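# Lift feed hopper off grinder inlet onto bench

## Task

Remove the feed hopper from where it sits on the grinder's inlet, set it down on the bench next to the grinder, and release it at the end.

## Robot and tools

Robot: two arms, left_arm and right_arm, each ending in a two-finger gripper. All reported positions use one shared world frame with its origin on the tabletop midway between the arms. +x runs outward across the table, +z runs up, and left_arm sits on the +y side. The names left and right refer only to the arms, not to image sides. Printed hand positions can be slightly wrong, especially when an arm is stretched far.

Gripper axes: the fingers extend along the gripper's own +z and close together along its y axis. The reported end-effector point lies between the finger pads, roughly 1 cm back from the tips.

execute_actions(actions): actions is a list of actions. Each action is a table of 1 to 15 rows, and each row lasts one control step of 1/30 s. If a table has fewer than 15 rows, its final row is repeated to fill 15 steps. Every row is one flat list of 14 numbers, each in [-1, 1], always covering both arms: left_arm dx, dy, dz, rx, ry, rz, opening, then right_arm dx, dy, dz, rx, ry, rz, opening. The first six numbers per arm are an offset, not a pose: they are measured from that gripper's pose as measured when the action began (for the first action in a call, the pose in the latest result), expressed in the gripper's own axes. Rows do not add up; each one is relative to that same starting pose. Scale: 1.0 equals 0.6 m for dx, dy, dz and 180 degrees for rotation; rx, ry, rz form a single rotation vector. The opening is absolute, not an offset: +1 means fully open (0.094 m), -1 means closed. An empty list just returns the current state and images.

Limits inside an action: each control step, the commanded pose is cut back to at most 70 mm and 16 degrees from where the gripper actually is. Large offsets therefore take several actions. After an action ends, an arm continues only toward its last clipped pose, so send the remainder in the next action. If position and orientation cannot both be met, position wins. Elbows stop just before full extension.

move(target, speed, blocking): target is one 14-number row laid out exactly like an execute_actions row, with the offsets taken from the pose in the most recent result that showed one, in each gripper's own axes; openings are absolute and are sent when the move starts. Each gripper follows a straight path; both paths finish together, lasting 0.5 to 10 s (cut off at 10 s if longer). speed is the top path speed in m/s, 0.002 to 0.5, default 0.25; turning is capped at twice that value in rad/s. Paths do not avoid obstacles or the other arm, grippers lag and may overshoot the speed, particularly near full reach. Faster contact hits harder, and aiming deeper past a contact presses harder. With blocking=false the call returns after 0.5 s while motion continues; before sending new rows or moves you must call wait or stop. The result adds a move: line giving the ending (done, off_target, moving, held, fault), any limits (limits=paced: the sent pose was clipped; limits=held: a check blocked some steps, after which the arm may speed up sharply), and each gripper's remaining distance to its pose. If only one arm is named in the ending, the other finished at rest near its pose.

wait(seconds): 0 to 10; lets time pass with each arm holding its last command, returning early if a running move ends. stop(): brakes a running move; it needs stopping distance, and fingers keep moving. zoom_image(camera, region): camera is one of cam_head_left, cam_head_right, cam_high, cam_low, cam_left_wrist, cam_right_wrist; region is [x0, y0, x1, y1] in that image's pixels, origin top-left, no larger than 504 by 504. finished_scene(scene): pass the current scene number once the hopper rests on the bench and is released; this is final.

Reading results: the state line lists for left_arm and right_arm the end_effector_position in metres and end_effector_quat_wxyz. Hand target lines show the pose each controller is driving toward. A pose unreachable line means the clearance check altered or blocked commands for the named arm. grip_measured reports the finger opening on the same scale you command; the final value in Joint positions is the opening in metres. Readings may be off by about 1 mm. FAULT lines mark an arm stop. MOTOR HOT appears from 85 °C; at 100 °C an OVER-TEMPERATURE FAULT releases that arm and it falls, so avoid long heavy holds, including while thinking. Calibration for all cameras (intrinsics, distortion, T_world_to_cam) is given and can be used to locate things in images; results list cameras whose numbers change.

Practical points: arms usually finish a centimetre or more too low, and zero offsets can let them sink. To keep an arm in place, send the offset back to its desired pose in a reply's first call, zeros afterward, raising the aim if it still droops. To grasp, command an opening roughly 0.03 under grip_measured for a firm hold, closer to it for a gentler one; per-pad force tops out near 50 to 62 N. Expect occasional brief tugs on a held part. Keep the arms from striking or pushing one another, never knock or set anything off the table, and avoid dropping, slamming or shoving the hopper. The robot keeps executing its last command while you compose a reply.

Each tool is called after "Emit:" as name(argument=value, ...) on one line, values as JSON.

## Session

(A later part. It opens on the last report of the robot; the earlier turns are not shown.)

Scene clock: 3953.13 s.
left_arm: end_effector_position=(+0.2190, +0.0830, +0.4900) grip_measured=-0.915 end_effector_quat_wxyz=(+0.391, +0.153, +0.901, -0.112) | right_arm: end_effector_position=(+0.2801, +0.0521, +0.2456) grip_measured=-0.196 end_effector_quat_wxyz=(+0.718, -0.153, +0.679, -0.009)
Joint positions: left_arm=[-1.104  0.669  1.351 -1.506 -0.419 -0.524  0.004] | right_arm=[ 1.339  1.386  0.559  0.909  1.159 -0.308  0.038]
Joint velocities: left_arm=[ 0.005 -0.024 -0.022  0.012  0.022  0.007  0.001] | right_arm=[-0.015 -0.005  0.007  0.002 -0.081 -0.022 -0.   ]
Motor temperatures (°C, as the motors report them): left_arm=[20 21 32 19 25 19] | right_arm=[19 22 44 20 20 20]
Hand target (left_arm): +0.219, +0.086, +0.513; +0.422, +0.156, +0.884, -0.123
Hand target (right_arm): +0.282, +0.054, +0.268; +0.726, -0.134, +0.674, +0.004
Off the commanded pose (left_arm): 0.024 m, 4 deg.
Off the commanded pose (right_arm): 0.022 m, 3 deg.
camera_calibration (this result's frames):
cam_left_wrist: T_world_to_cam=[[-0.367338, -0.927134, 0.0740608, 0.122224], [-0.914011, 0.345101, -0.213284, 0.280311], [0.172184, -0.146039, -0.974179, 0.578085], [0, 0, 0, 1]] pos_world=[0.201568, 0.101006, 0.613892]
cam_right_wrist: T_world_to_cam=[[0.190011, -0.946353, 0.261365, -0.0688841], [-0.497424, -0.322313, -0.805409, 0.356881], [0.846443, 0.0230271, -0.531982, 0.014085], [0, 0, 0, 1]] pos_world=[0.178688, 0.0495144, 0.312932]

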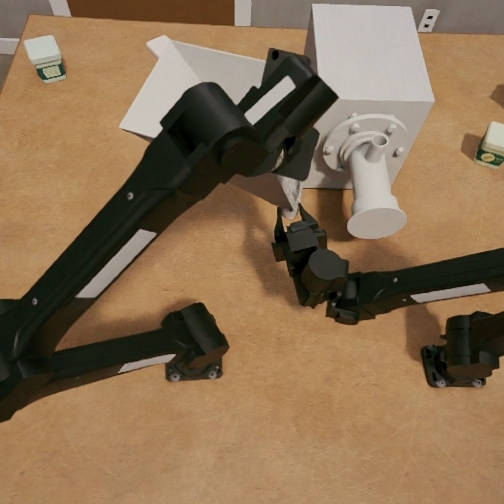

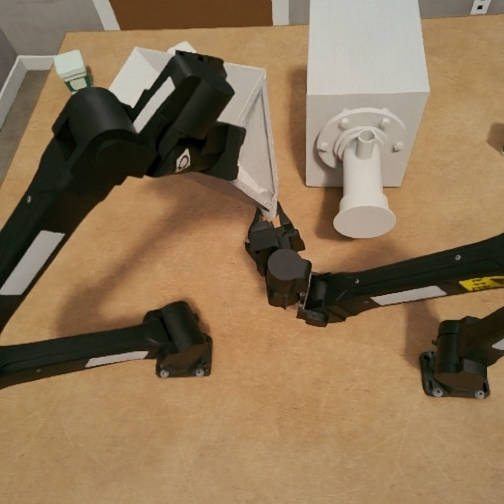

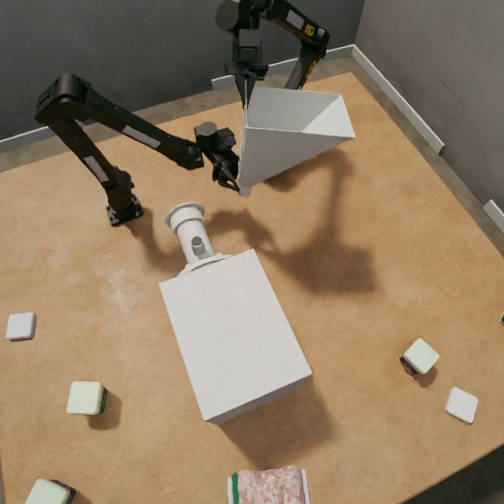

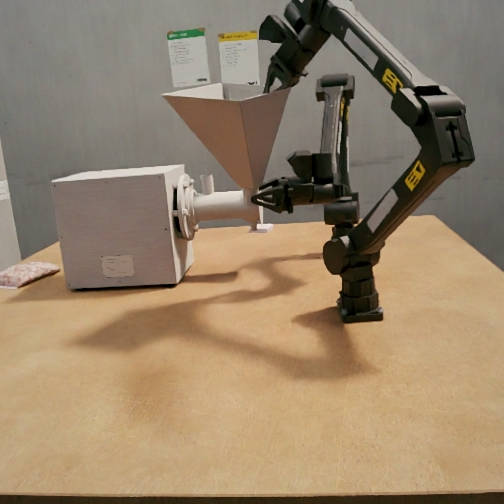

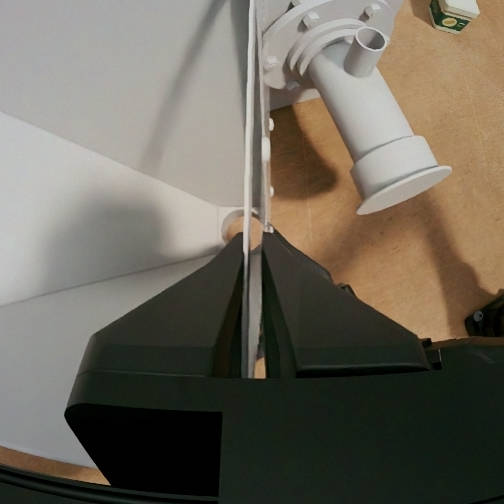

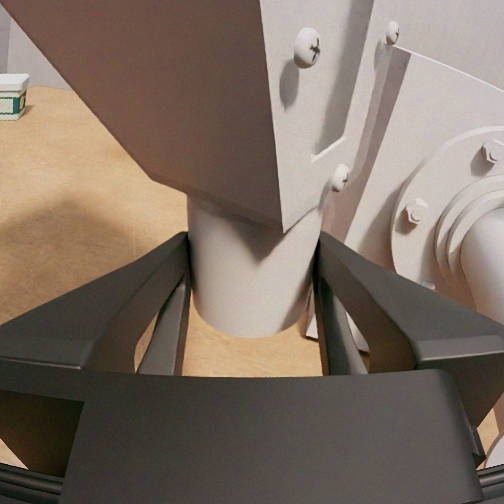

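Emit:
execute_actions(actions=[[[0.0016,0.0077,-0.0027,0,-0.025,0,-1, -0.0018,0.0079,0.0017,0,0.004,0.015,-0.4]],[[0.0016,0.0077,-0.0027,0,-0.025,0,-1, -0.0018,0.0079,0.0017,0,0.004,0.015,-0.4]],[[0.0016,0.0077,-0.0027,0,-0.025,0,-1, -0.0018,0.0079,0.0017,0,0.004,0.015,-0.4]],[[-0.02,0.005,-0.018,0,-0.025,0,-1, -0.025,0.005,0.003,0,0,0.015,-0.4]]])

Scene clock: 3966.87 s.
left_arm: end_effector_position=(+0.2094, +0.0920, +0.4163) grip_measured=-0.915 end_effector_quat_wxyz=(+0.415, +0.104, +0.896, -0.118) | right_arm: end_effector_position=(+0.2781, +0.0516, +0.1758) grip_measured=-0.197 end_effector_quat_wxyz=(+0.670, -0.190, +0.717, -0.019)
Joint positions: left_arm=[-1.231  0.52   1.076 -1.396 -0.566 -0.7    0.004] | right_arm=[ 1.338  1.451  0.532  0.68   1.127 -0.071  0.038]
Joint velocities: left_arm=[-0.005  0.015  0.012 -0.012 -0.066 -0.037  0.001] | right_arm=[-0.005 -0.015 -0.012 -0.002  0.007 -0.037 -0.001]
Motor temperatures (°C, as the motors report them): left_arm=[20 21 32 19 25 19] | right_arm=[19 22 43 20 19 20]
Hand target (left_arm): +0.211, +0.097, +0.440; +0.444, +0.109, +0.881, -0.123
Hand target (right_arm): +0.280, +0.058, +0.197; +0.680, -0.165, +0.715, -0.002
Off the commanded pose (left_arm): 0.025 m, 4 deg.
Off the commanded pose (right_arm): 0.023 m, 4 deg.
camera_calibration (this result's frames):
cam_left_wrist: T_world_to_cam=[[-0.289164, -0.950031, 0.117578, 0.100158], [-0.931789, 0.251177, -0.262069, 0.285401], [0.219441, -0.185339, -0.95786, 0.496139], [0, 0, 0, 1]] pos_world=[0.186022, 0.115421, 0.53825]
cam_right_wrist: T_world_to_cam=[[0.246003, -0.917469, 0.312622, -0.0767963], [-0.57957, -0.397758, -0.711257, 0.309725], [0.776905, -0.00621509, -0.629587, 0.0166384], [0, 0, 0, 1]] pos_world=[0.185473, 0.0528408, 0.254778]

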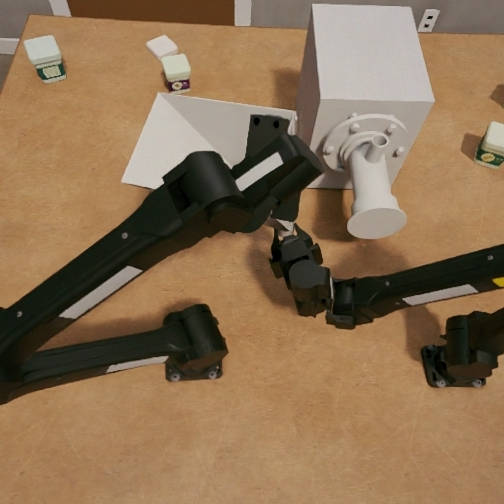

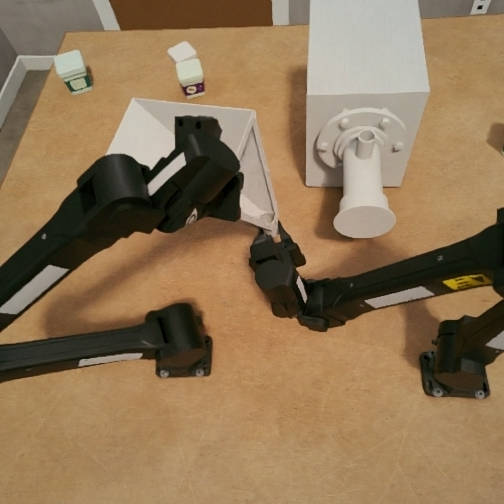

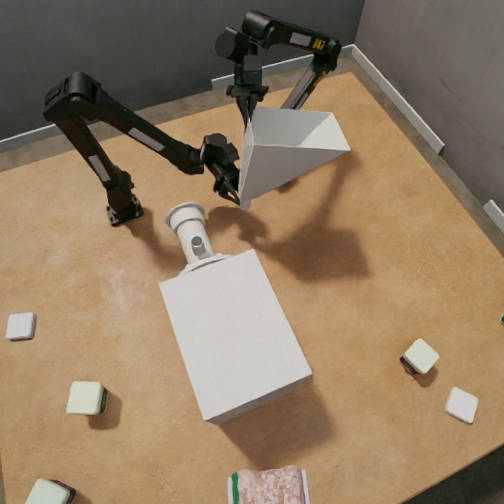

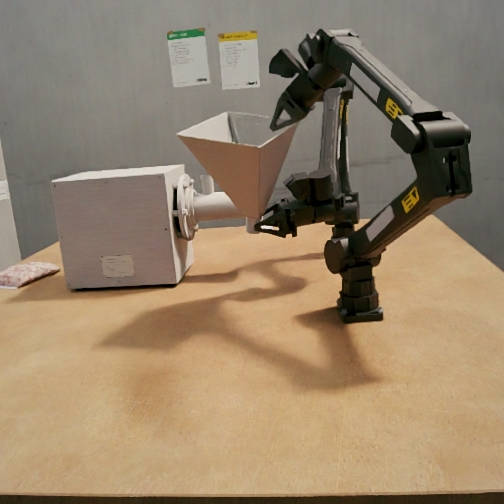

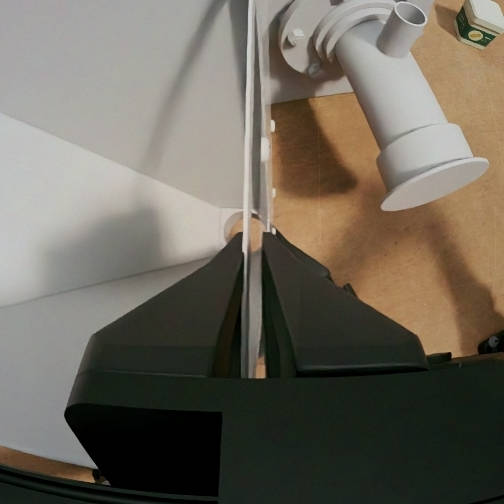

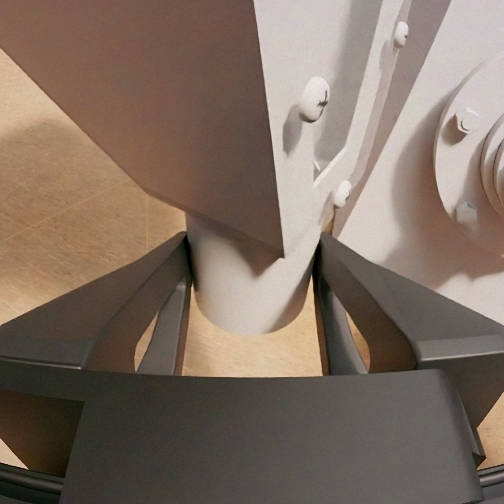

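Emit:
execute_actions(actions=[[[0.0016,0.0077,-0.0027,0,-0.025,0,-1, -0.0018,0.0079,0.0017,0,0.004,0.015,-0.4]],[[0.0016,0.0077,-0.0027,0,-0.025,0,-1, -0.0018,0.0079,0.0017,0,0.004,0.015,-0.4]],[[0.0016,0.0077,-0.0027,0,-0.025,0,-1, -0.0018,0.0079,0.0017,0,0.004,0.015,-0.4]],[[-0.02,0.005,-0.018,0,-0.025,0,-1, -0.025,0.005,0.003,0,0,0.015,-0.4]]])

Scene clock: 3981.10 s.
left_arm: end_effector_position=(+0.1927, +0.0999, +0.3435) grip_measured=-0.914 end_effector_quat_wxyz=(+0.449, +0.048, +0.881, -0.138) | right_arm: end_effector_position=(+0.2728, +0.0435, +0.1116) grip_measured=-0.198 end_effector_quat_wxyz=(+0.614, -0.239, +0.751, -0.045)
Joint positions: left_arm=[-1.489  0.391  0.828 -1.378 -0.808 -1.025  0.004] | right_arm=[1.336 1.519 0.517 0.472 1.073 0.093 0.038]
Joint velocities: left_arm=[-0.005 -0.015 -0.002  0.002  0.081  0.022 -0.   ] | right_arm=[-0.005  0.015 -0.002  0.007 -0.066 -0.022  0.001]
Motor temperatures (°C, as the motors report them): left_arm=[20 21 32 19 26 19] | right_arm=[19 22 42 20 20 20]
Hand target (left_arm): +0.196, +0.104, +0.366; +0.475, +0.054, +0.867, -0.138
Hand target (right_arm): +0.278, +0.053, +0.130; +0.624, -0.209, +0.752, -0.024
Off the commanded pose (left_arm): 0.023 m, 4 deg.
Off the commanded pose (right_arm): 0.022 m, 4 deg.
camera_calibration (this result's frames):
cam_left_wrist: T_world_to_cam=[[-0.212967, -0.958005, 0.192018, 0.0719313], [-0.932208, 0.140368, -0.333594, 0.284573], [0.292631, -0.250045, -0.922954, 0.411952], [0, 0, 0, 1]] pos_world=[0.16005, 0.131972, 0.461332]
cam_right_wrist: T_world_to_cam=[[0.305141, -0.868659, 0.390283, -0.0897484], [-0.646153, -0.489912, -0.585212, 0.265882], [0.699553, -0.0736107, -0.710779, 0.0133633], [0, 0, 0, 1]] pos_world=[0.189838, 0.0532817, 0.200123]

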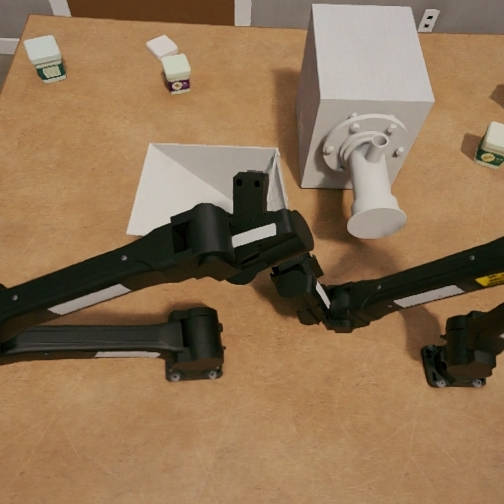

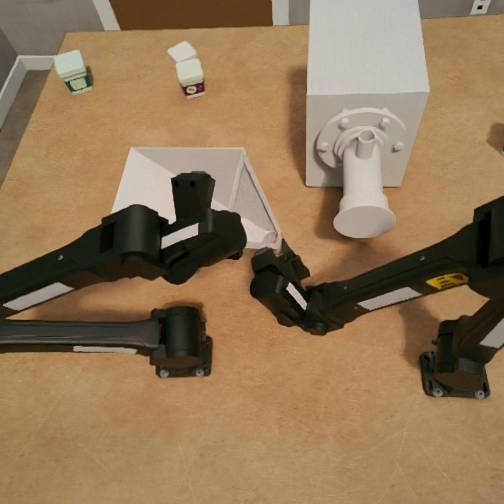

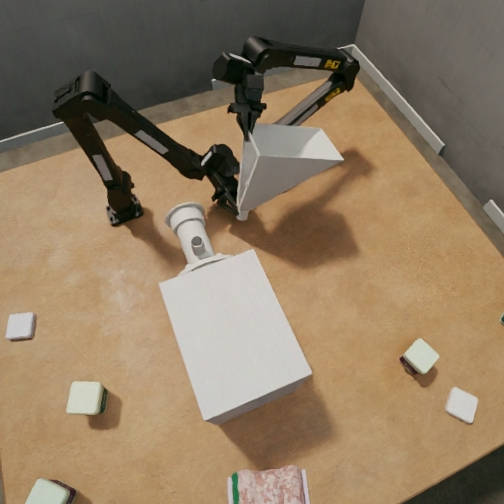

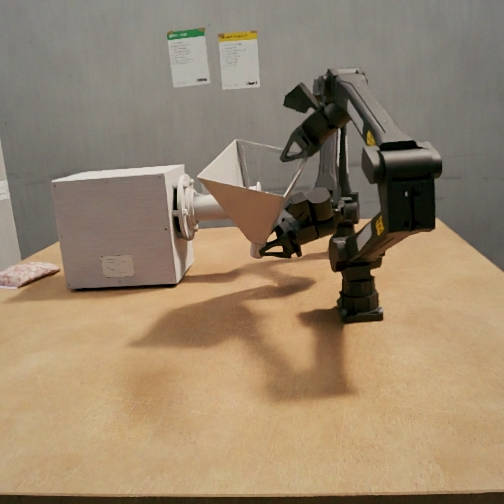

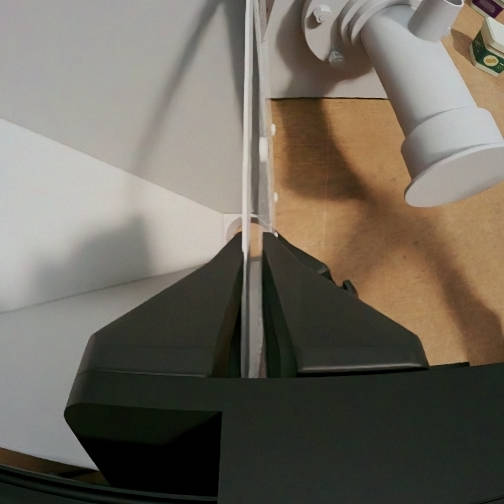

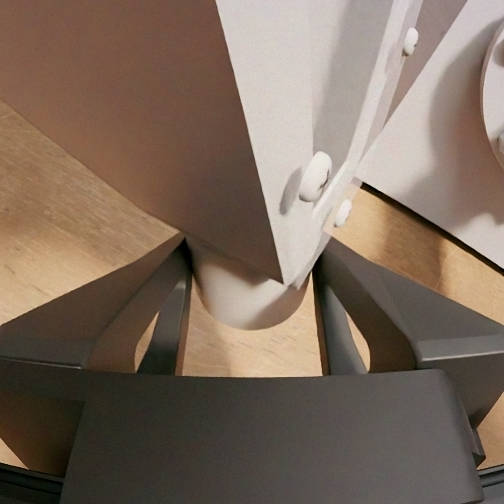

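Emit:
execute_actions(actions=[[[-0.0118,0.0042,0.0156,0,-0.025,0,-1, -0.0069,0.0147,0.0038,0,0.0,0.02,-0.4]],[[-0.0118,0.0042,0.0156,0,-0.025,0,-1, -0.0069,0.0147,0.0038,0,0.0,0.02,-0.4]],[[-0.0278,0.0,0.0045,0,-0.025,0,-1, -0.030,0.003,-0.004,0,-0.01,0.02,-0.4]]])

Scene clock: 4003.53 s.
left_arm: end_effector_position=(+0.1946, +0.0959, +0.2895) grip_measured=-0.882 end_effector_quat_wxyz=(+0.448, +0.035, +0.880, -0.156) | right_arm: end_effector_position=(+0.2650, +0.0142, +0.0628) grip_measured=-0.199 end_effector_quat_wxyz=(+0.588, -0.265, +0.759, -0.087)
Joint positions: left_arm=[-1.467  0.315  0.661 -1.241 -0.789 -1.019  0.006] | right_arm=[1.344 1.599 0.46  0.452 1.089 0.146 0.038]
Joint velocities: left_arm=[ 0.005 -0.024  0.007  0.002  0.007 -0.007 -0.001] | right_arm=[-0.005  0.005 -0.002  0.012 -0.037  0.007  0.001]
Motor temperatures (°C, as the motors report them): left_arm=[20 21 33 19 30 19] | right_arm=[19 22 42 20 20 20]
Hand target (left_arm): +0.204, +0.101, +0.308; +0.483, +0.032, +0.863, -0.143
Hand target (right_arm): +0.266, +0.032, +0.084; +0.605, -0.236, +0.759, -0.055
Off the commanded pose (left_arm): 0.023 m, 5 deg.
Off the commanded pose (right_arm): 0.028 m, 5 deg.
camera_calibration (this result's frames):
cam_left_wrist: T_world_to_cam=[[-0.205777, -0.950194, 0.234067, 0.0645087], [-0.934917, 0.120221, -0.333883, 0.271428], [0.289114, -0.287539, -0.913091, 0.361967], [0, 0, 0, 1]] pos_world=[0.162388, 0.132744, 0.406035]
cam_right_wrist: T_world_to_cam=[[0.30289, -0.828761, 0.470545, -0.0988327], [-0.674206, -0.535299, -0.508823, 0.221184], [0.673575, -0.163127, -0.720893, -0.00918113], [0, 0, 0, 1]] pos_world=[0.185243, 0.0349932, 0.15243]

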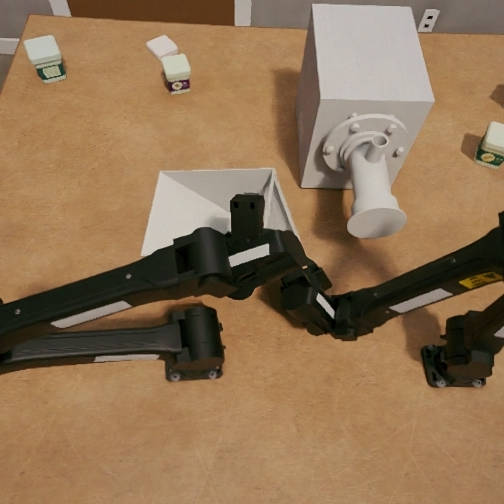

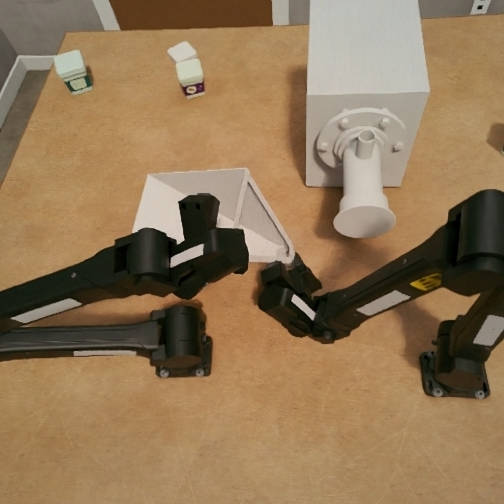

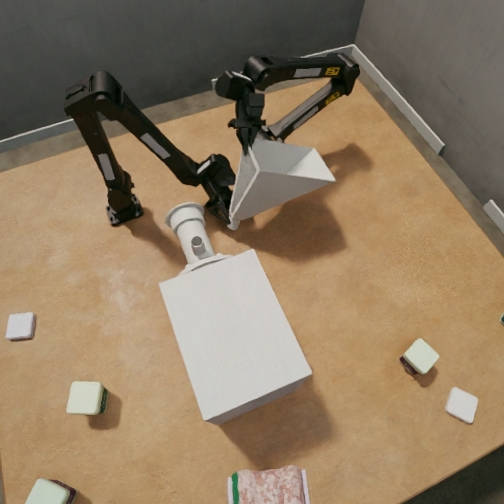

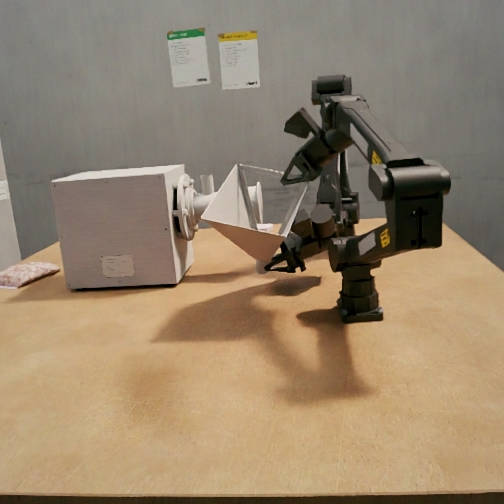

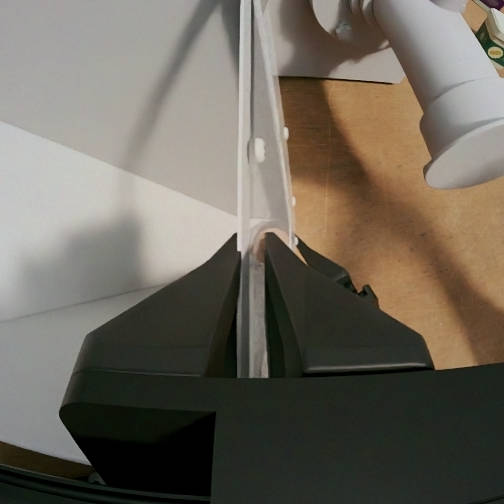

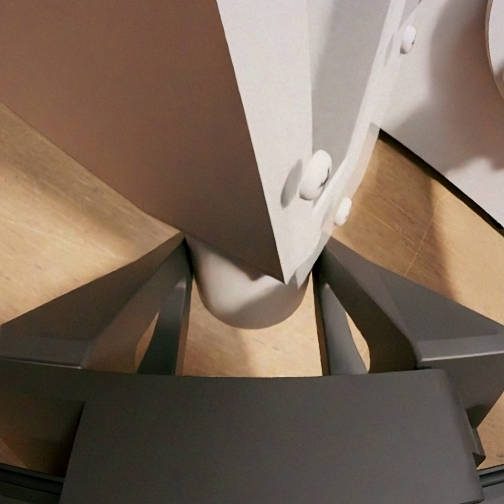

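Emit:
execute_actions(actions=[[[-0.0223,0.0156,0.0025,0.019,-0.02,-0.027,-1, -0.0292,0.0179,0.0005,0,-0.01,0.02,-0.4]],[[-0.0223,0.0156,0.0025,0.019,-0.02,-0.027,-1, -0.0292,0.0179,0.0005,0,-0.01,0.02,-0.4]]])

Scene clock: 4028.40 s.
left_arm: end_effector_position=(+0.1942, +0.1100, +0.2533) grip_measured=-0.921 end_effector_quat_wxyz=(+0.422, -0.016, +0.873, -0.245) | right_arm: end_effector_position=(+0.2617, +0.0087, +0.0337) grip_measured=-0.199 end_effector_quat_wxyz=(+0.568, -0.302, +0.757, -0.115)
Joint positions: left_arm=[-1.275  0.096  0.515 -1.093 -0.573 -0.954  0.004] | right_arm=[1.347 1.675 0.455 0.458 1.074 0.119 0.038]
Joint velocities: left_arm=[-0.005 -0.015 -0.012  0.007 -0.007 -0.037  0.001] | right_arm=[-0.015 -0.015  0.007 -0.027 -0.037 -0.022 -0.   ]
Motor temperatures (°C, as the motors report them): left_arm=[20 21 32 19 35 19] | right_arm=[19 22 40 20 20 19]
Hand target (left_arm): +0.202, +0.114, +0.279; +0.453, -0.023, +0.856, -0.248
Hand target (right_arm): +0.263, +0.029, +0.058; +0.593, -0.260, +0.758, -0.078
Off the commanded pose (left_arm): 0.028 m, 4 deg.
Off the commanded pose (right_arm): 0.033 m, 7 deg.
camera_calibration (this result's frames):
cam_left_wrist: T_world_to_cam=[[-0.18211, -0.88238, 0.433868, 0.0236594], [-0.955038, 0.0537392, -0.291572, 0.257725], [0.233962, -0.467459, -0.852493, 0.348254], [0, 0, 0, 1]] pos_world=[0.168968, 0.169821, 0.361764]
cam_right_wrist: T_world_to_cam=[[0.330589, -0.772448, 0.542251, -0.0988618], [-0.6707, -0.596508, -0.440839, 0.198505], [0.663982, -0.217951, -0.71528, -0.0260095], [0, 0, 0, 1]] pos_world=[0.18309, 0.0363755, 0.122513]

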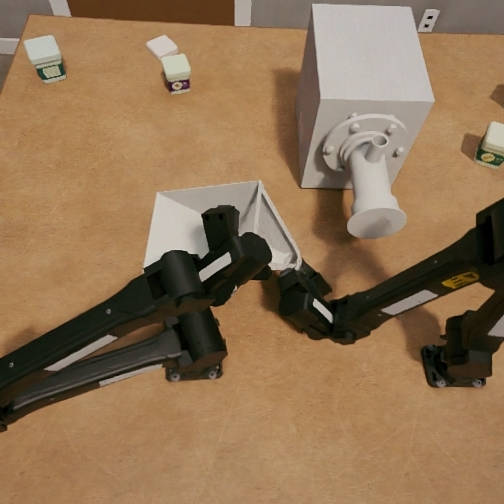

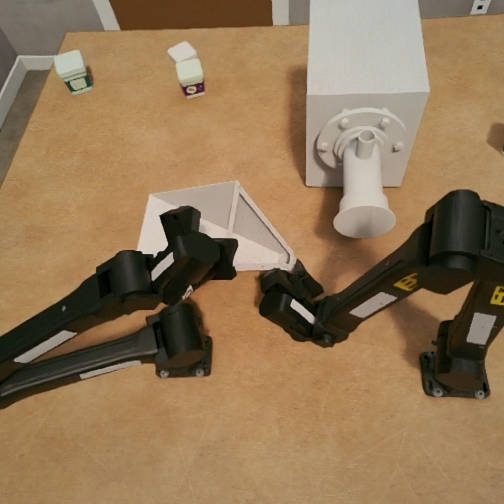

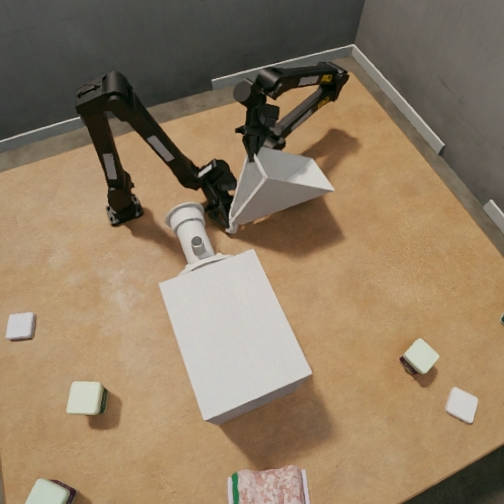

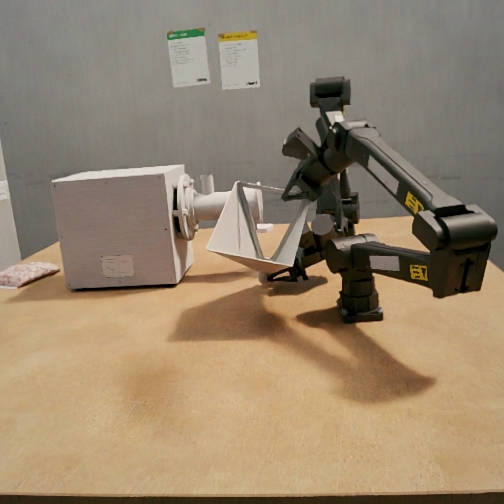

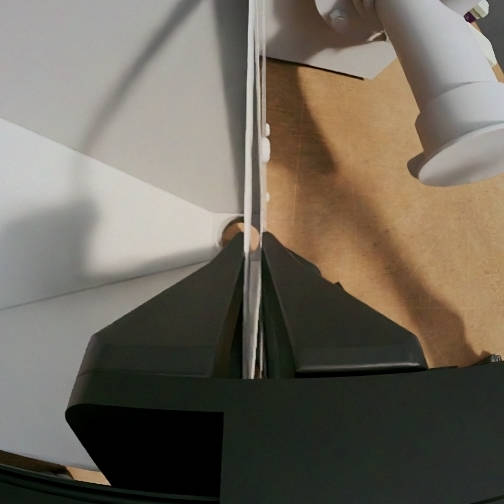

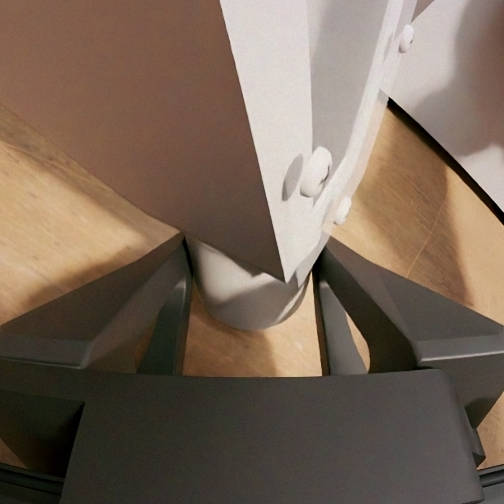

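Emit:
execute_actions(actions=[[[-0.0771,-0.0107,0.0207,0,-0.02,0,-1, -0.0677,-0.0158,0.0357,0,-0.01,0.04,-0.4]],[[-0.0771,-0.0107,0.0207,0,-0.02,0,-1, -0.0677,-0.0158,0.0357,0,-0.01,0.04,-0.4]]])

Scene clock: 4141.80 s.
left_arm: end_effector_position=(+0.2452, +0.1033, +0.2489) grip_measured=-0.924 end_effector_quat_wxyz=(+0.392, -0.061, +0.884, -0.247) | right_arm: end_effector_position=(+0.3010, -0.0025, +0.0276) grip_measured=-0.203 end_effector_quat_wxyz=(+0.537, -0.311, +0.777, -0.108)
Joint positions: left_arm=[-0.786  0.246  0.515 -0.887 -0.177 -0.755  0.004] | right_arm=[1.203 1.657 0.454 0.48  0.92  0.033 0.037]
Joint velocities: left_arm=[-0.024 -0.005 -0.027  0.007  0.081  0.037  0.002] | right_arm=[ 0.005 -0.015 -0.012  0.012 -0.022  0.007 -0.001]
Motor temperatures (°C, as the motors report them): left_arm=[21 21 33 20 29 19] | right_arm=[19 22 38 20 22 20]
Hand target (left_arm): +0.255, +0.108, +0.283; +0.437, -0.049, +0.865, -0.243
Hand target (right_arm): +0.312, +0.022, +0.062; +0.572, -0.258, +0.776, -0.070
Off the commanded pose (left_arm): 0.037 m, 6 deg.
Off the commanded pose (right_arm): 0.045 m, 8 deg.
camera_calibration (this result's frames):
cam_left_wrist: T_world_to_cam=[[-0.0912855, -0.874153, 0.476994, -0.00486833], [-0.977046, -0.0139604, -0.212568, 0.298234], [0.192476, -0.485449, -0.852814, 0.341503], [0, 0, 0, 1]] pos_world=[0.225213, 0.16569, 0.356956]
cam_right_wrist: T_world_to_cam=[[0.371502, -0.764814, 0.526351, -0.129051], [-0.701618, -0.602557, -0.380339, 0.223102], [0.608045, -0.228001, -0.760458, -0.0408831], [0, 0, 0, 1]] pos_world=[0.229334, 0.0264103, 0.121691]

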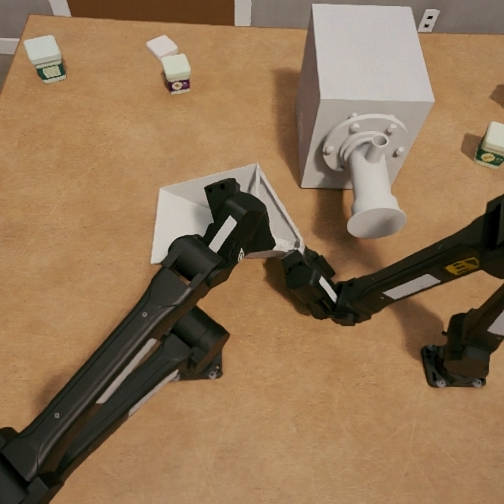

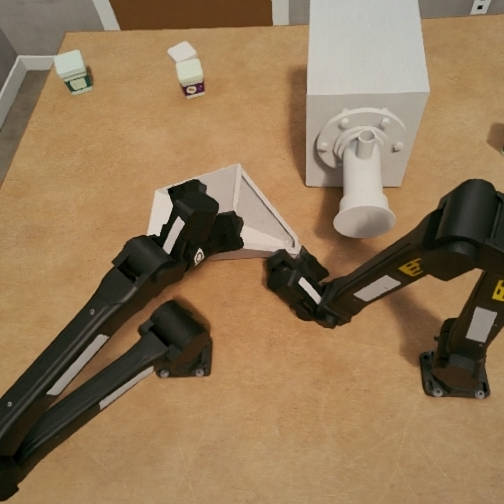

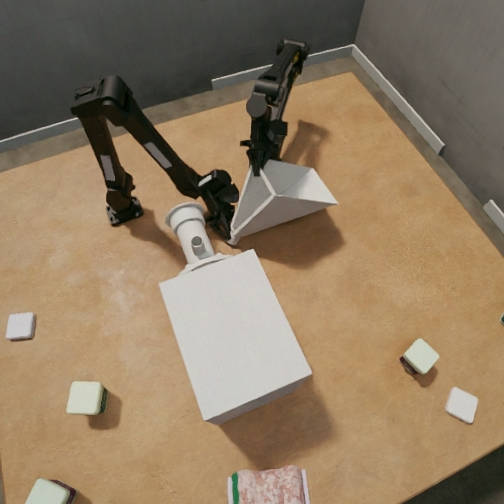

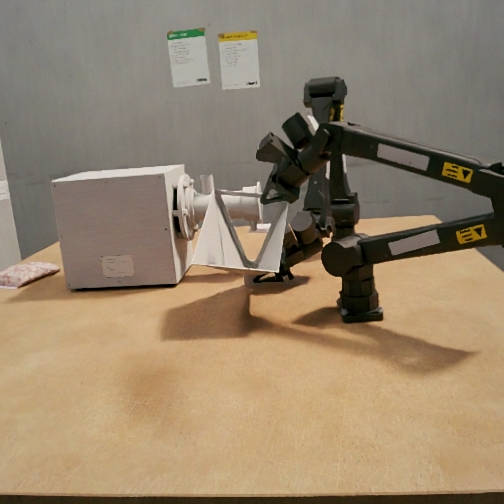

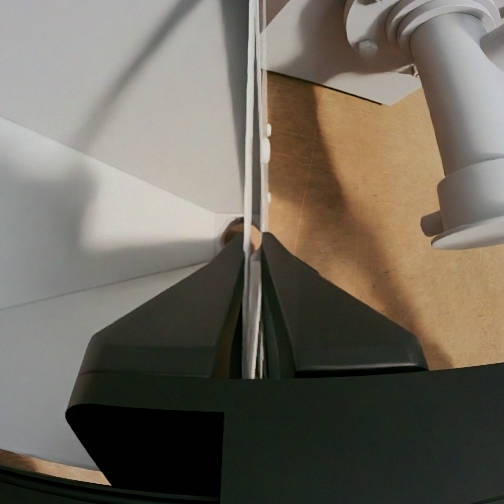

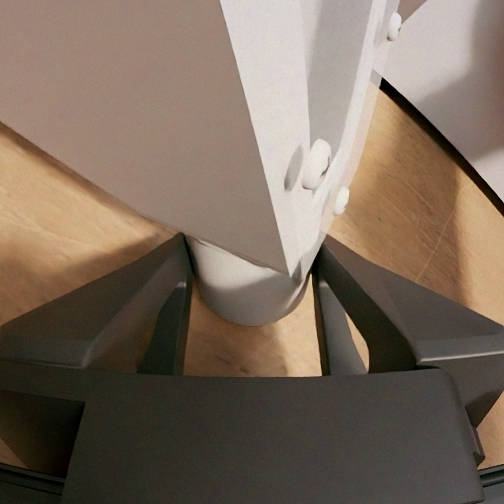

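Emit:
execute_actions(actions=[])

Scene clock: 4155.40 s.
left_arm: end_effector_position=(+0.2452, +0.1033, +0.2488) grip_measured=-0.924 end_effector_quat_wxyz=(+0.392, -0.060, +0.884, -0.247) | right_arm: end_effector_position=(+0.3010, -0.0025, +0.0276) grip_measured=-0.203 end_effector_quat_wxyz=(+0.537, -0.311, +0.777, -0.108)
Joint positions: left_arm=[-0.786  0.246  0.515 -0.887 -0.176 -0.755  0.004] | right_arm=[1.203 1.657 0.454 0.48  0.92  0.033 0.037]
Joint velocities: left_arm=[-0.005 -0.005  0.012 -0.032  0.007 -0.007  0.   ] | right_arm=[-0.005 -0.005 -0.012  0.002 -0.007  0.022  0.   ]
Motor temperatures (°C, as the motors report them): left_arm=[21 21 34 20 28 20] | right_arm=[19 23 39 20 22 20]
Hand target (left_arm): +0.255, +0.108, +0.283; +0.436, -0.049, +0.865, -0.243
Hand target (right_arm): +0.312, +0.022, +0.062; +0.572, -0.258, +0.776, -0.070
Off the commanded pose (left_arm): 0.037 m, 6 deg.
Off the commanded pose (right_arm): 0.045 m, 8 deg.
camera_calibration (this result's frames):
cam_left_wrist: T_world_to_cam=[[-0.0914884, -0.874045, 0.477154, -0.00491775], [-0.977081, -0.0136925, -0.212425, 0.298143], [0.192203, -0.485652, -0.85276, 0.341552], [0, 0, 0, 1]] pos_world=[0.225213, 0.16566, 0.356942]
cam_right_wrist: T_world_to_cam=[[0.371502, -0.764814, 0.526351, -0.129051], [-0.701618, -0.602557, -0.380339, 0.223102], [0.608045, -0.228001, -0.760458, -0.0408831], [0, 0, 0, 1]] pos_world=[0.229334, 0.0264103, 0.121691]

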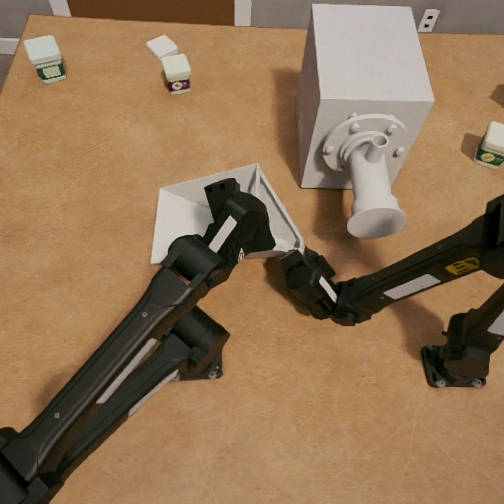

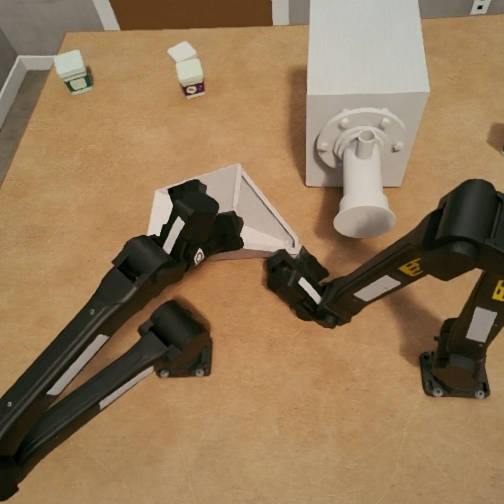

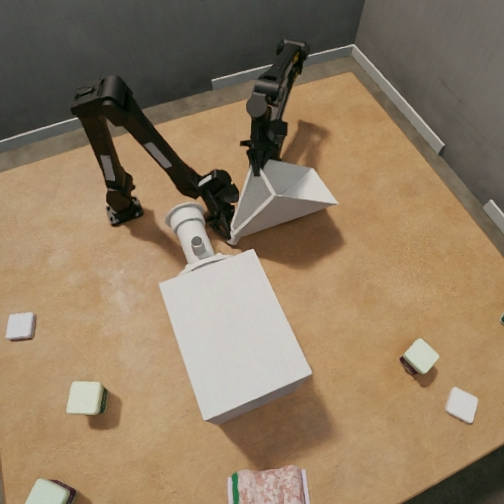

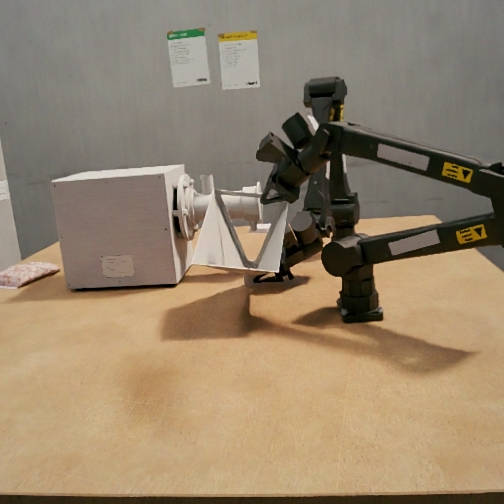

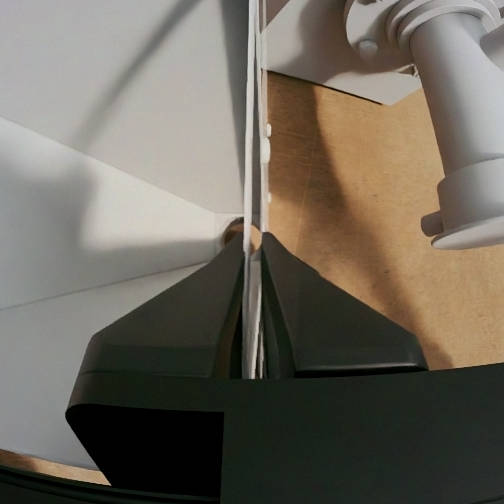

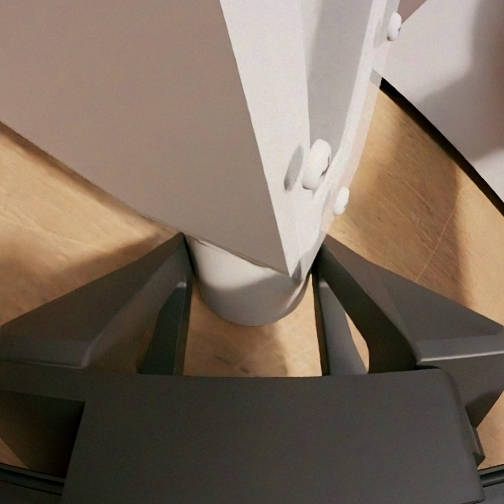

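Emit:
zoom_image(camera="cam_low", region=[160, 150, 360, 310])

Emit:
zoom_image(camera="cam_high", region=[160, 120, 380, 300])

Region (160, 150, 360, 310) of cam_low's 504x504 image, scaled by 2.520, with more detail than that image has; it fills the top 403 rows of this view, and the rest is white.

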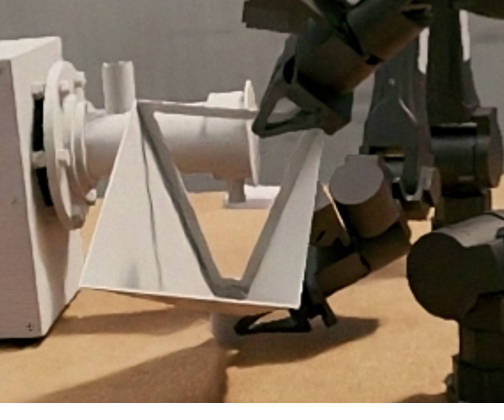

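Region (160, 120, 380, 300) of cam_high's 504x504 image, scaled by 2.291, with more detail than that image has; it fills the top 412 rows of this view, and the rest is white.

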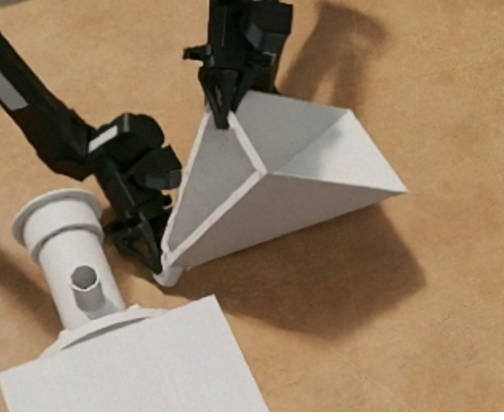

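Emit:
zoom_image(camera="cam_head_left", region=[120, 140, 340, 300])

Emit:
zoom_image(camera="cam_head_right", region=[120, 140, 340, 300])

Region (120, 140, 340, 300) of cam_head_left's 504x504 image, scaled by 2.291, with more detail than that image has; it fills the top 367 rows of this view, and the rest is white.

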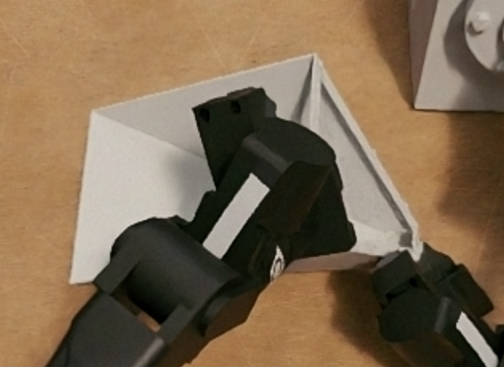

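Region (120, 140, 340, 300) of cam_head_right's 504x504 image, scaled by 2.291, with more detail than that image has; it fills the top 367 rows of this view, and the rest is white.

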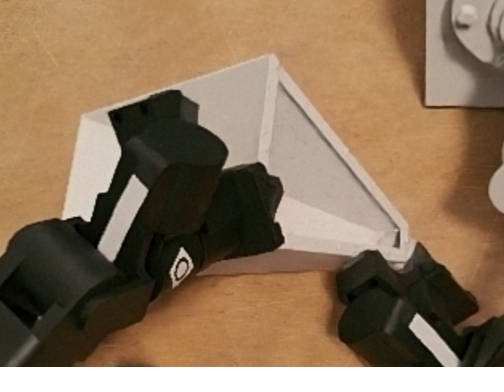

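Emit:
execute_actions(actions=[[[-0.0687,-0.0165,-0.0054,0.005,-0.028,0.013,-1,-0.0785,-0.0127,0.0228,0.0063,-0.0215,0.0414,-0.4]],[[-0.0687,-0.0165,-0.0054,0.005,-0.028,0.013,-1,-0.0785,-0.0127,0.0228,0.0063,-0.0215,0.0414,-0.4]]])

Scene clock: 4276.40 s.
left_arm: end_effector_position=(+0.2657, +0.1020, +0.2465) grip_measured=-0.924 end_effector_quat_wxyz=(+0.386, -0.068, +0.885, -0.252) | right_arm: end_effector_position=(+0.3183, -0.0071, +0.0255) grip_measured=-0.204 end_effector_quat_wxyz=(+0.526, -0.320, +0.781, -0.109)
Joint positions: left_arm=[-0.668  0.313  0.515 -0.817 -0.072 -0.706  0.004] | right_arm=[ 1.141  1.657  0.459  0.495  0.858 -0.023  0.037]
Joint velocities: left_arm=[ 0.005 -0.015  0.012  0.002 -0.037 -0.037  0.001] | right_arm=[ 0.005 -0.015 -0.002  0.002 -0.037 -0.007  0.001]
Motor temperatures (°C, as the motors report them): left_arm=[21 21 35 20 26 20] | right_arm=[19 23 38 20 23 20]
Hand target (left_arm): +0.277, +0.108, +0.282; +0.433, -0.055, +0.866, -0.244
Hand target (right_arm): +0.335, +0.017, +0.062; +0.566, -0.262, +0.778, -0.070
Off the commanded pose (left_arm): 0.039 m, 6 deg.
Off the commanded pose (right_arm): 0.048 m, 9 deg.
camera_calibration (this result's frames):
cam_left_wrist: T_world_to_cam=[[-0.0798848, -0.867141, 0.491615, -0.0103622], [-0.980017, -0.0218095, -0.197716, 0.315646], [0.18217, -0.497585, -0.84807, 0.337724], [0, 0, 0, 1]] pos_world=[0.246987, 0.165945, 0.353916]
cam_right_wrist: T_world_to_cam=[[0.389467, -0.752772, 0.530707, -0.143598], [-0.704491, -0.614644, -0.354831, 0.231953], [0.593303, -0.235683, -0.769705, -0.0491959], [0, 0, 0, 1]] pos_world=[0.248523, 0.0228773, 0.120646]

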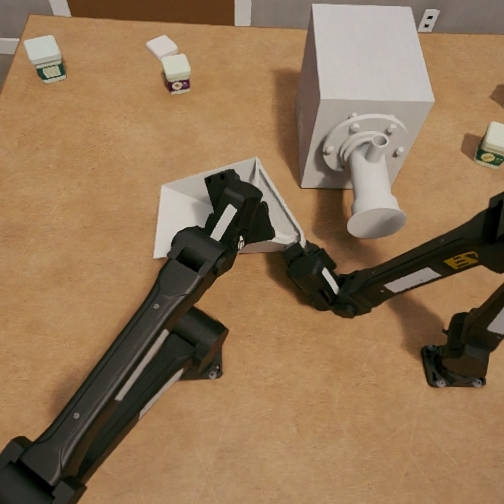

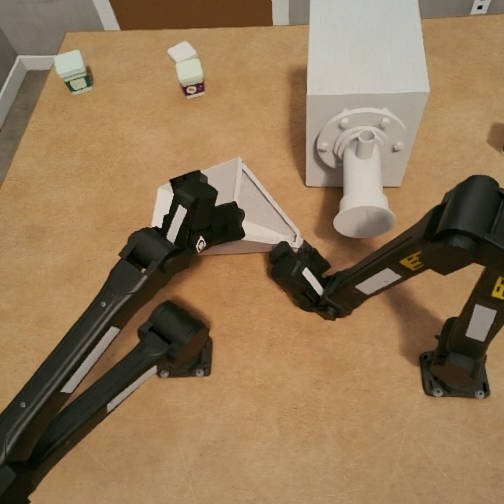

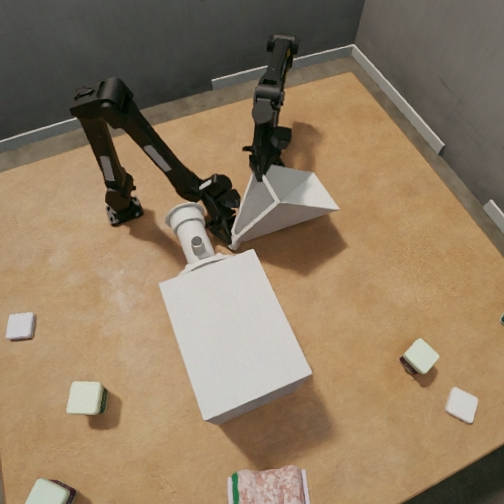

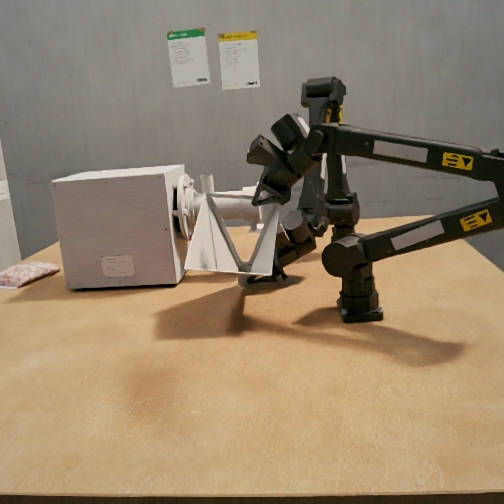

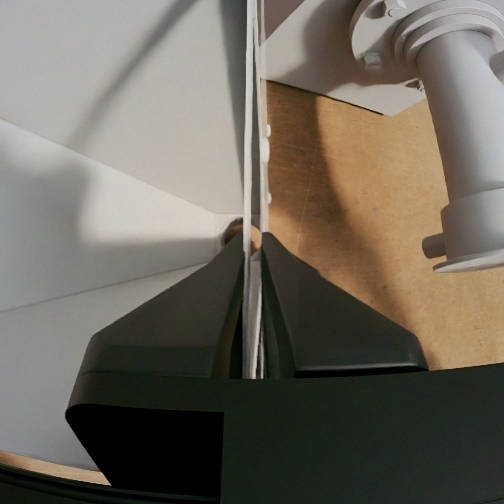

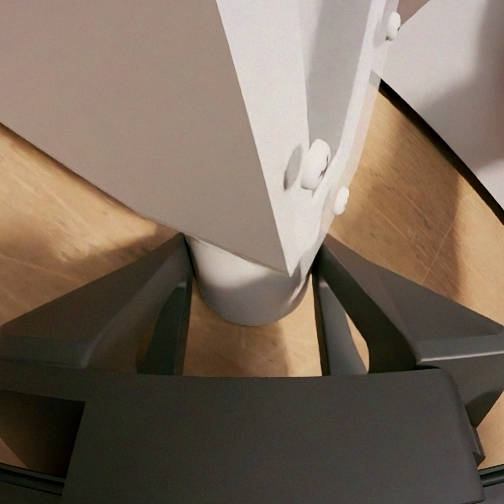

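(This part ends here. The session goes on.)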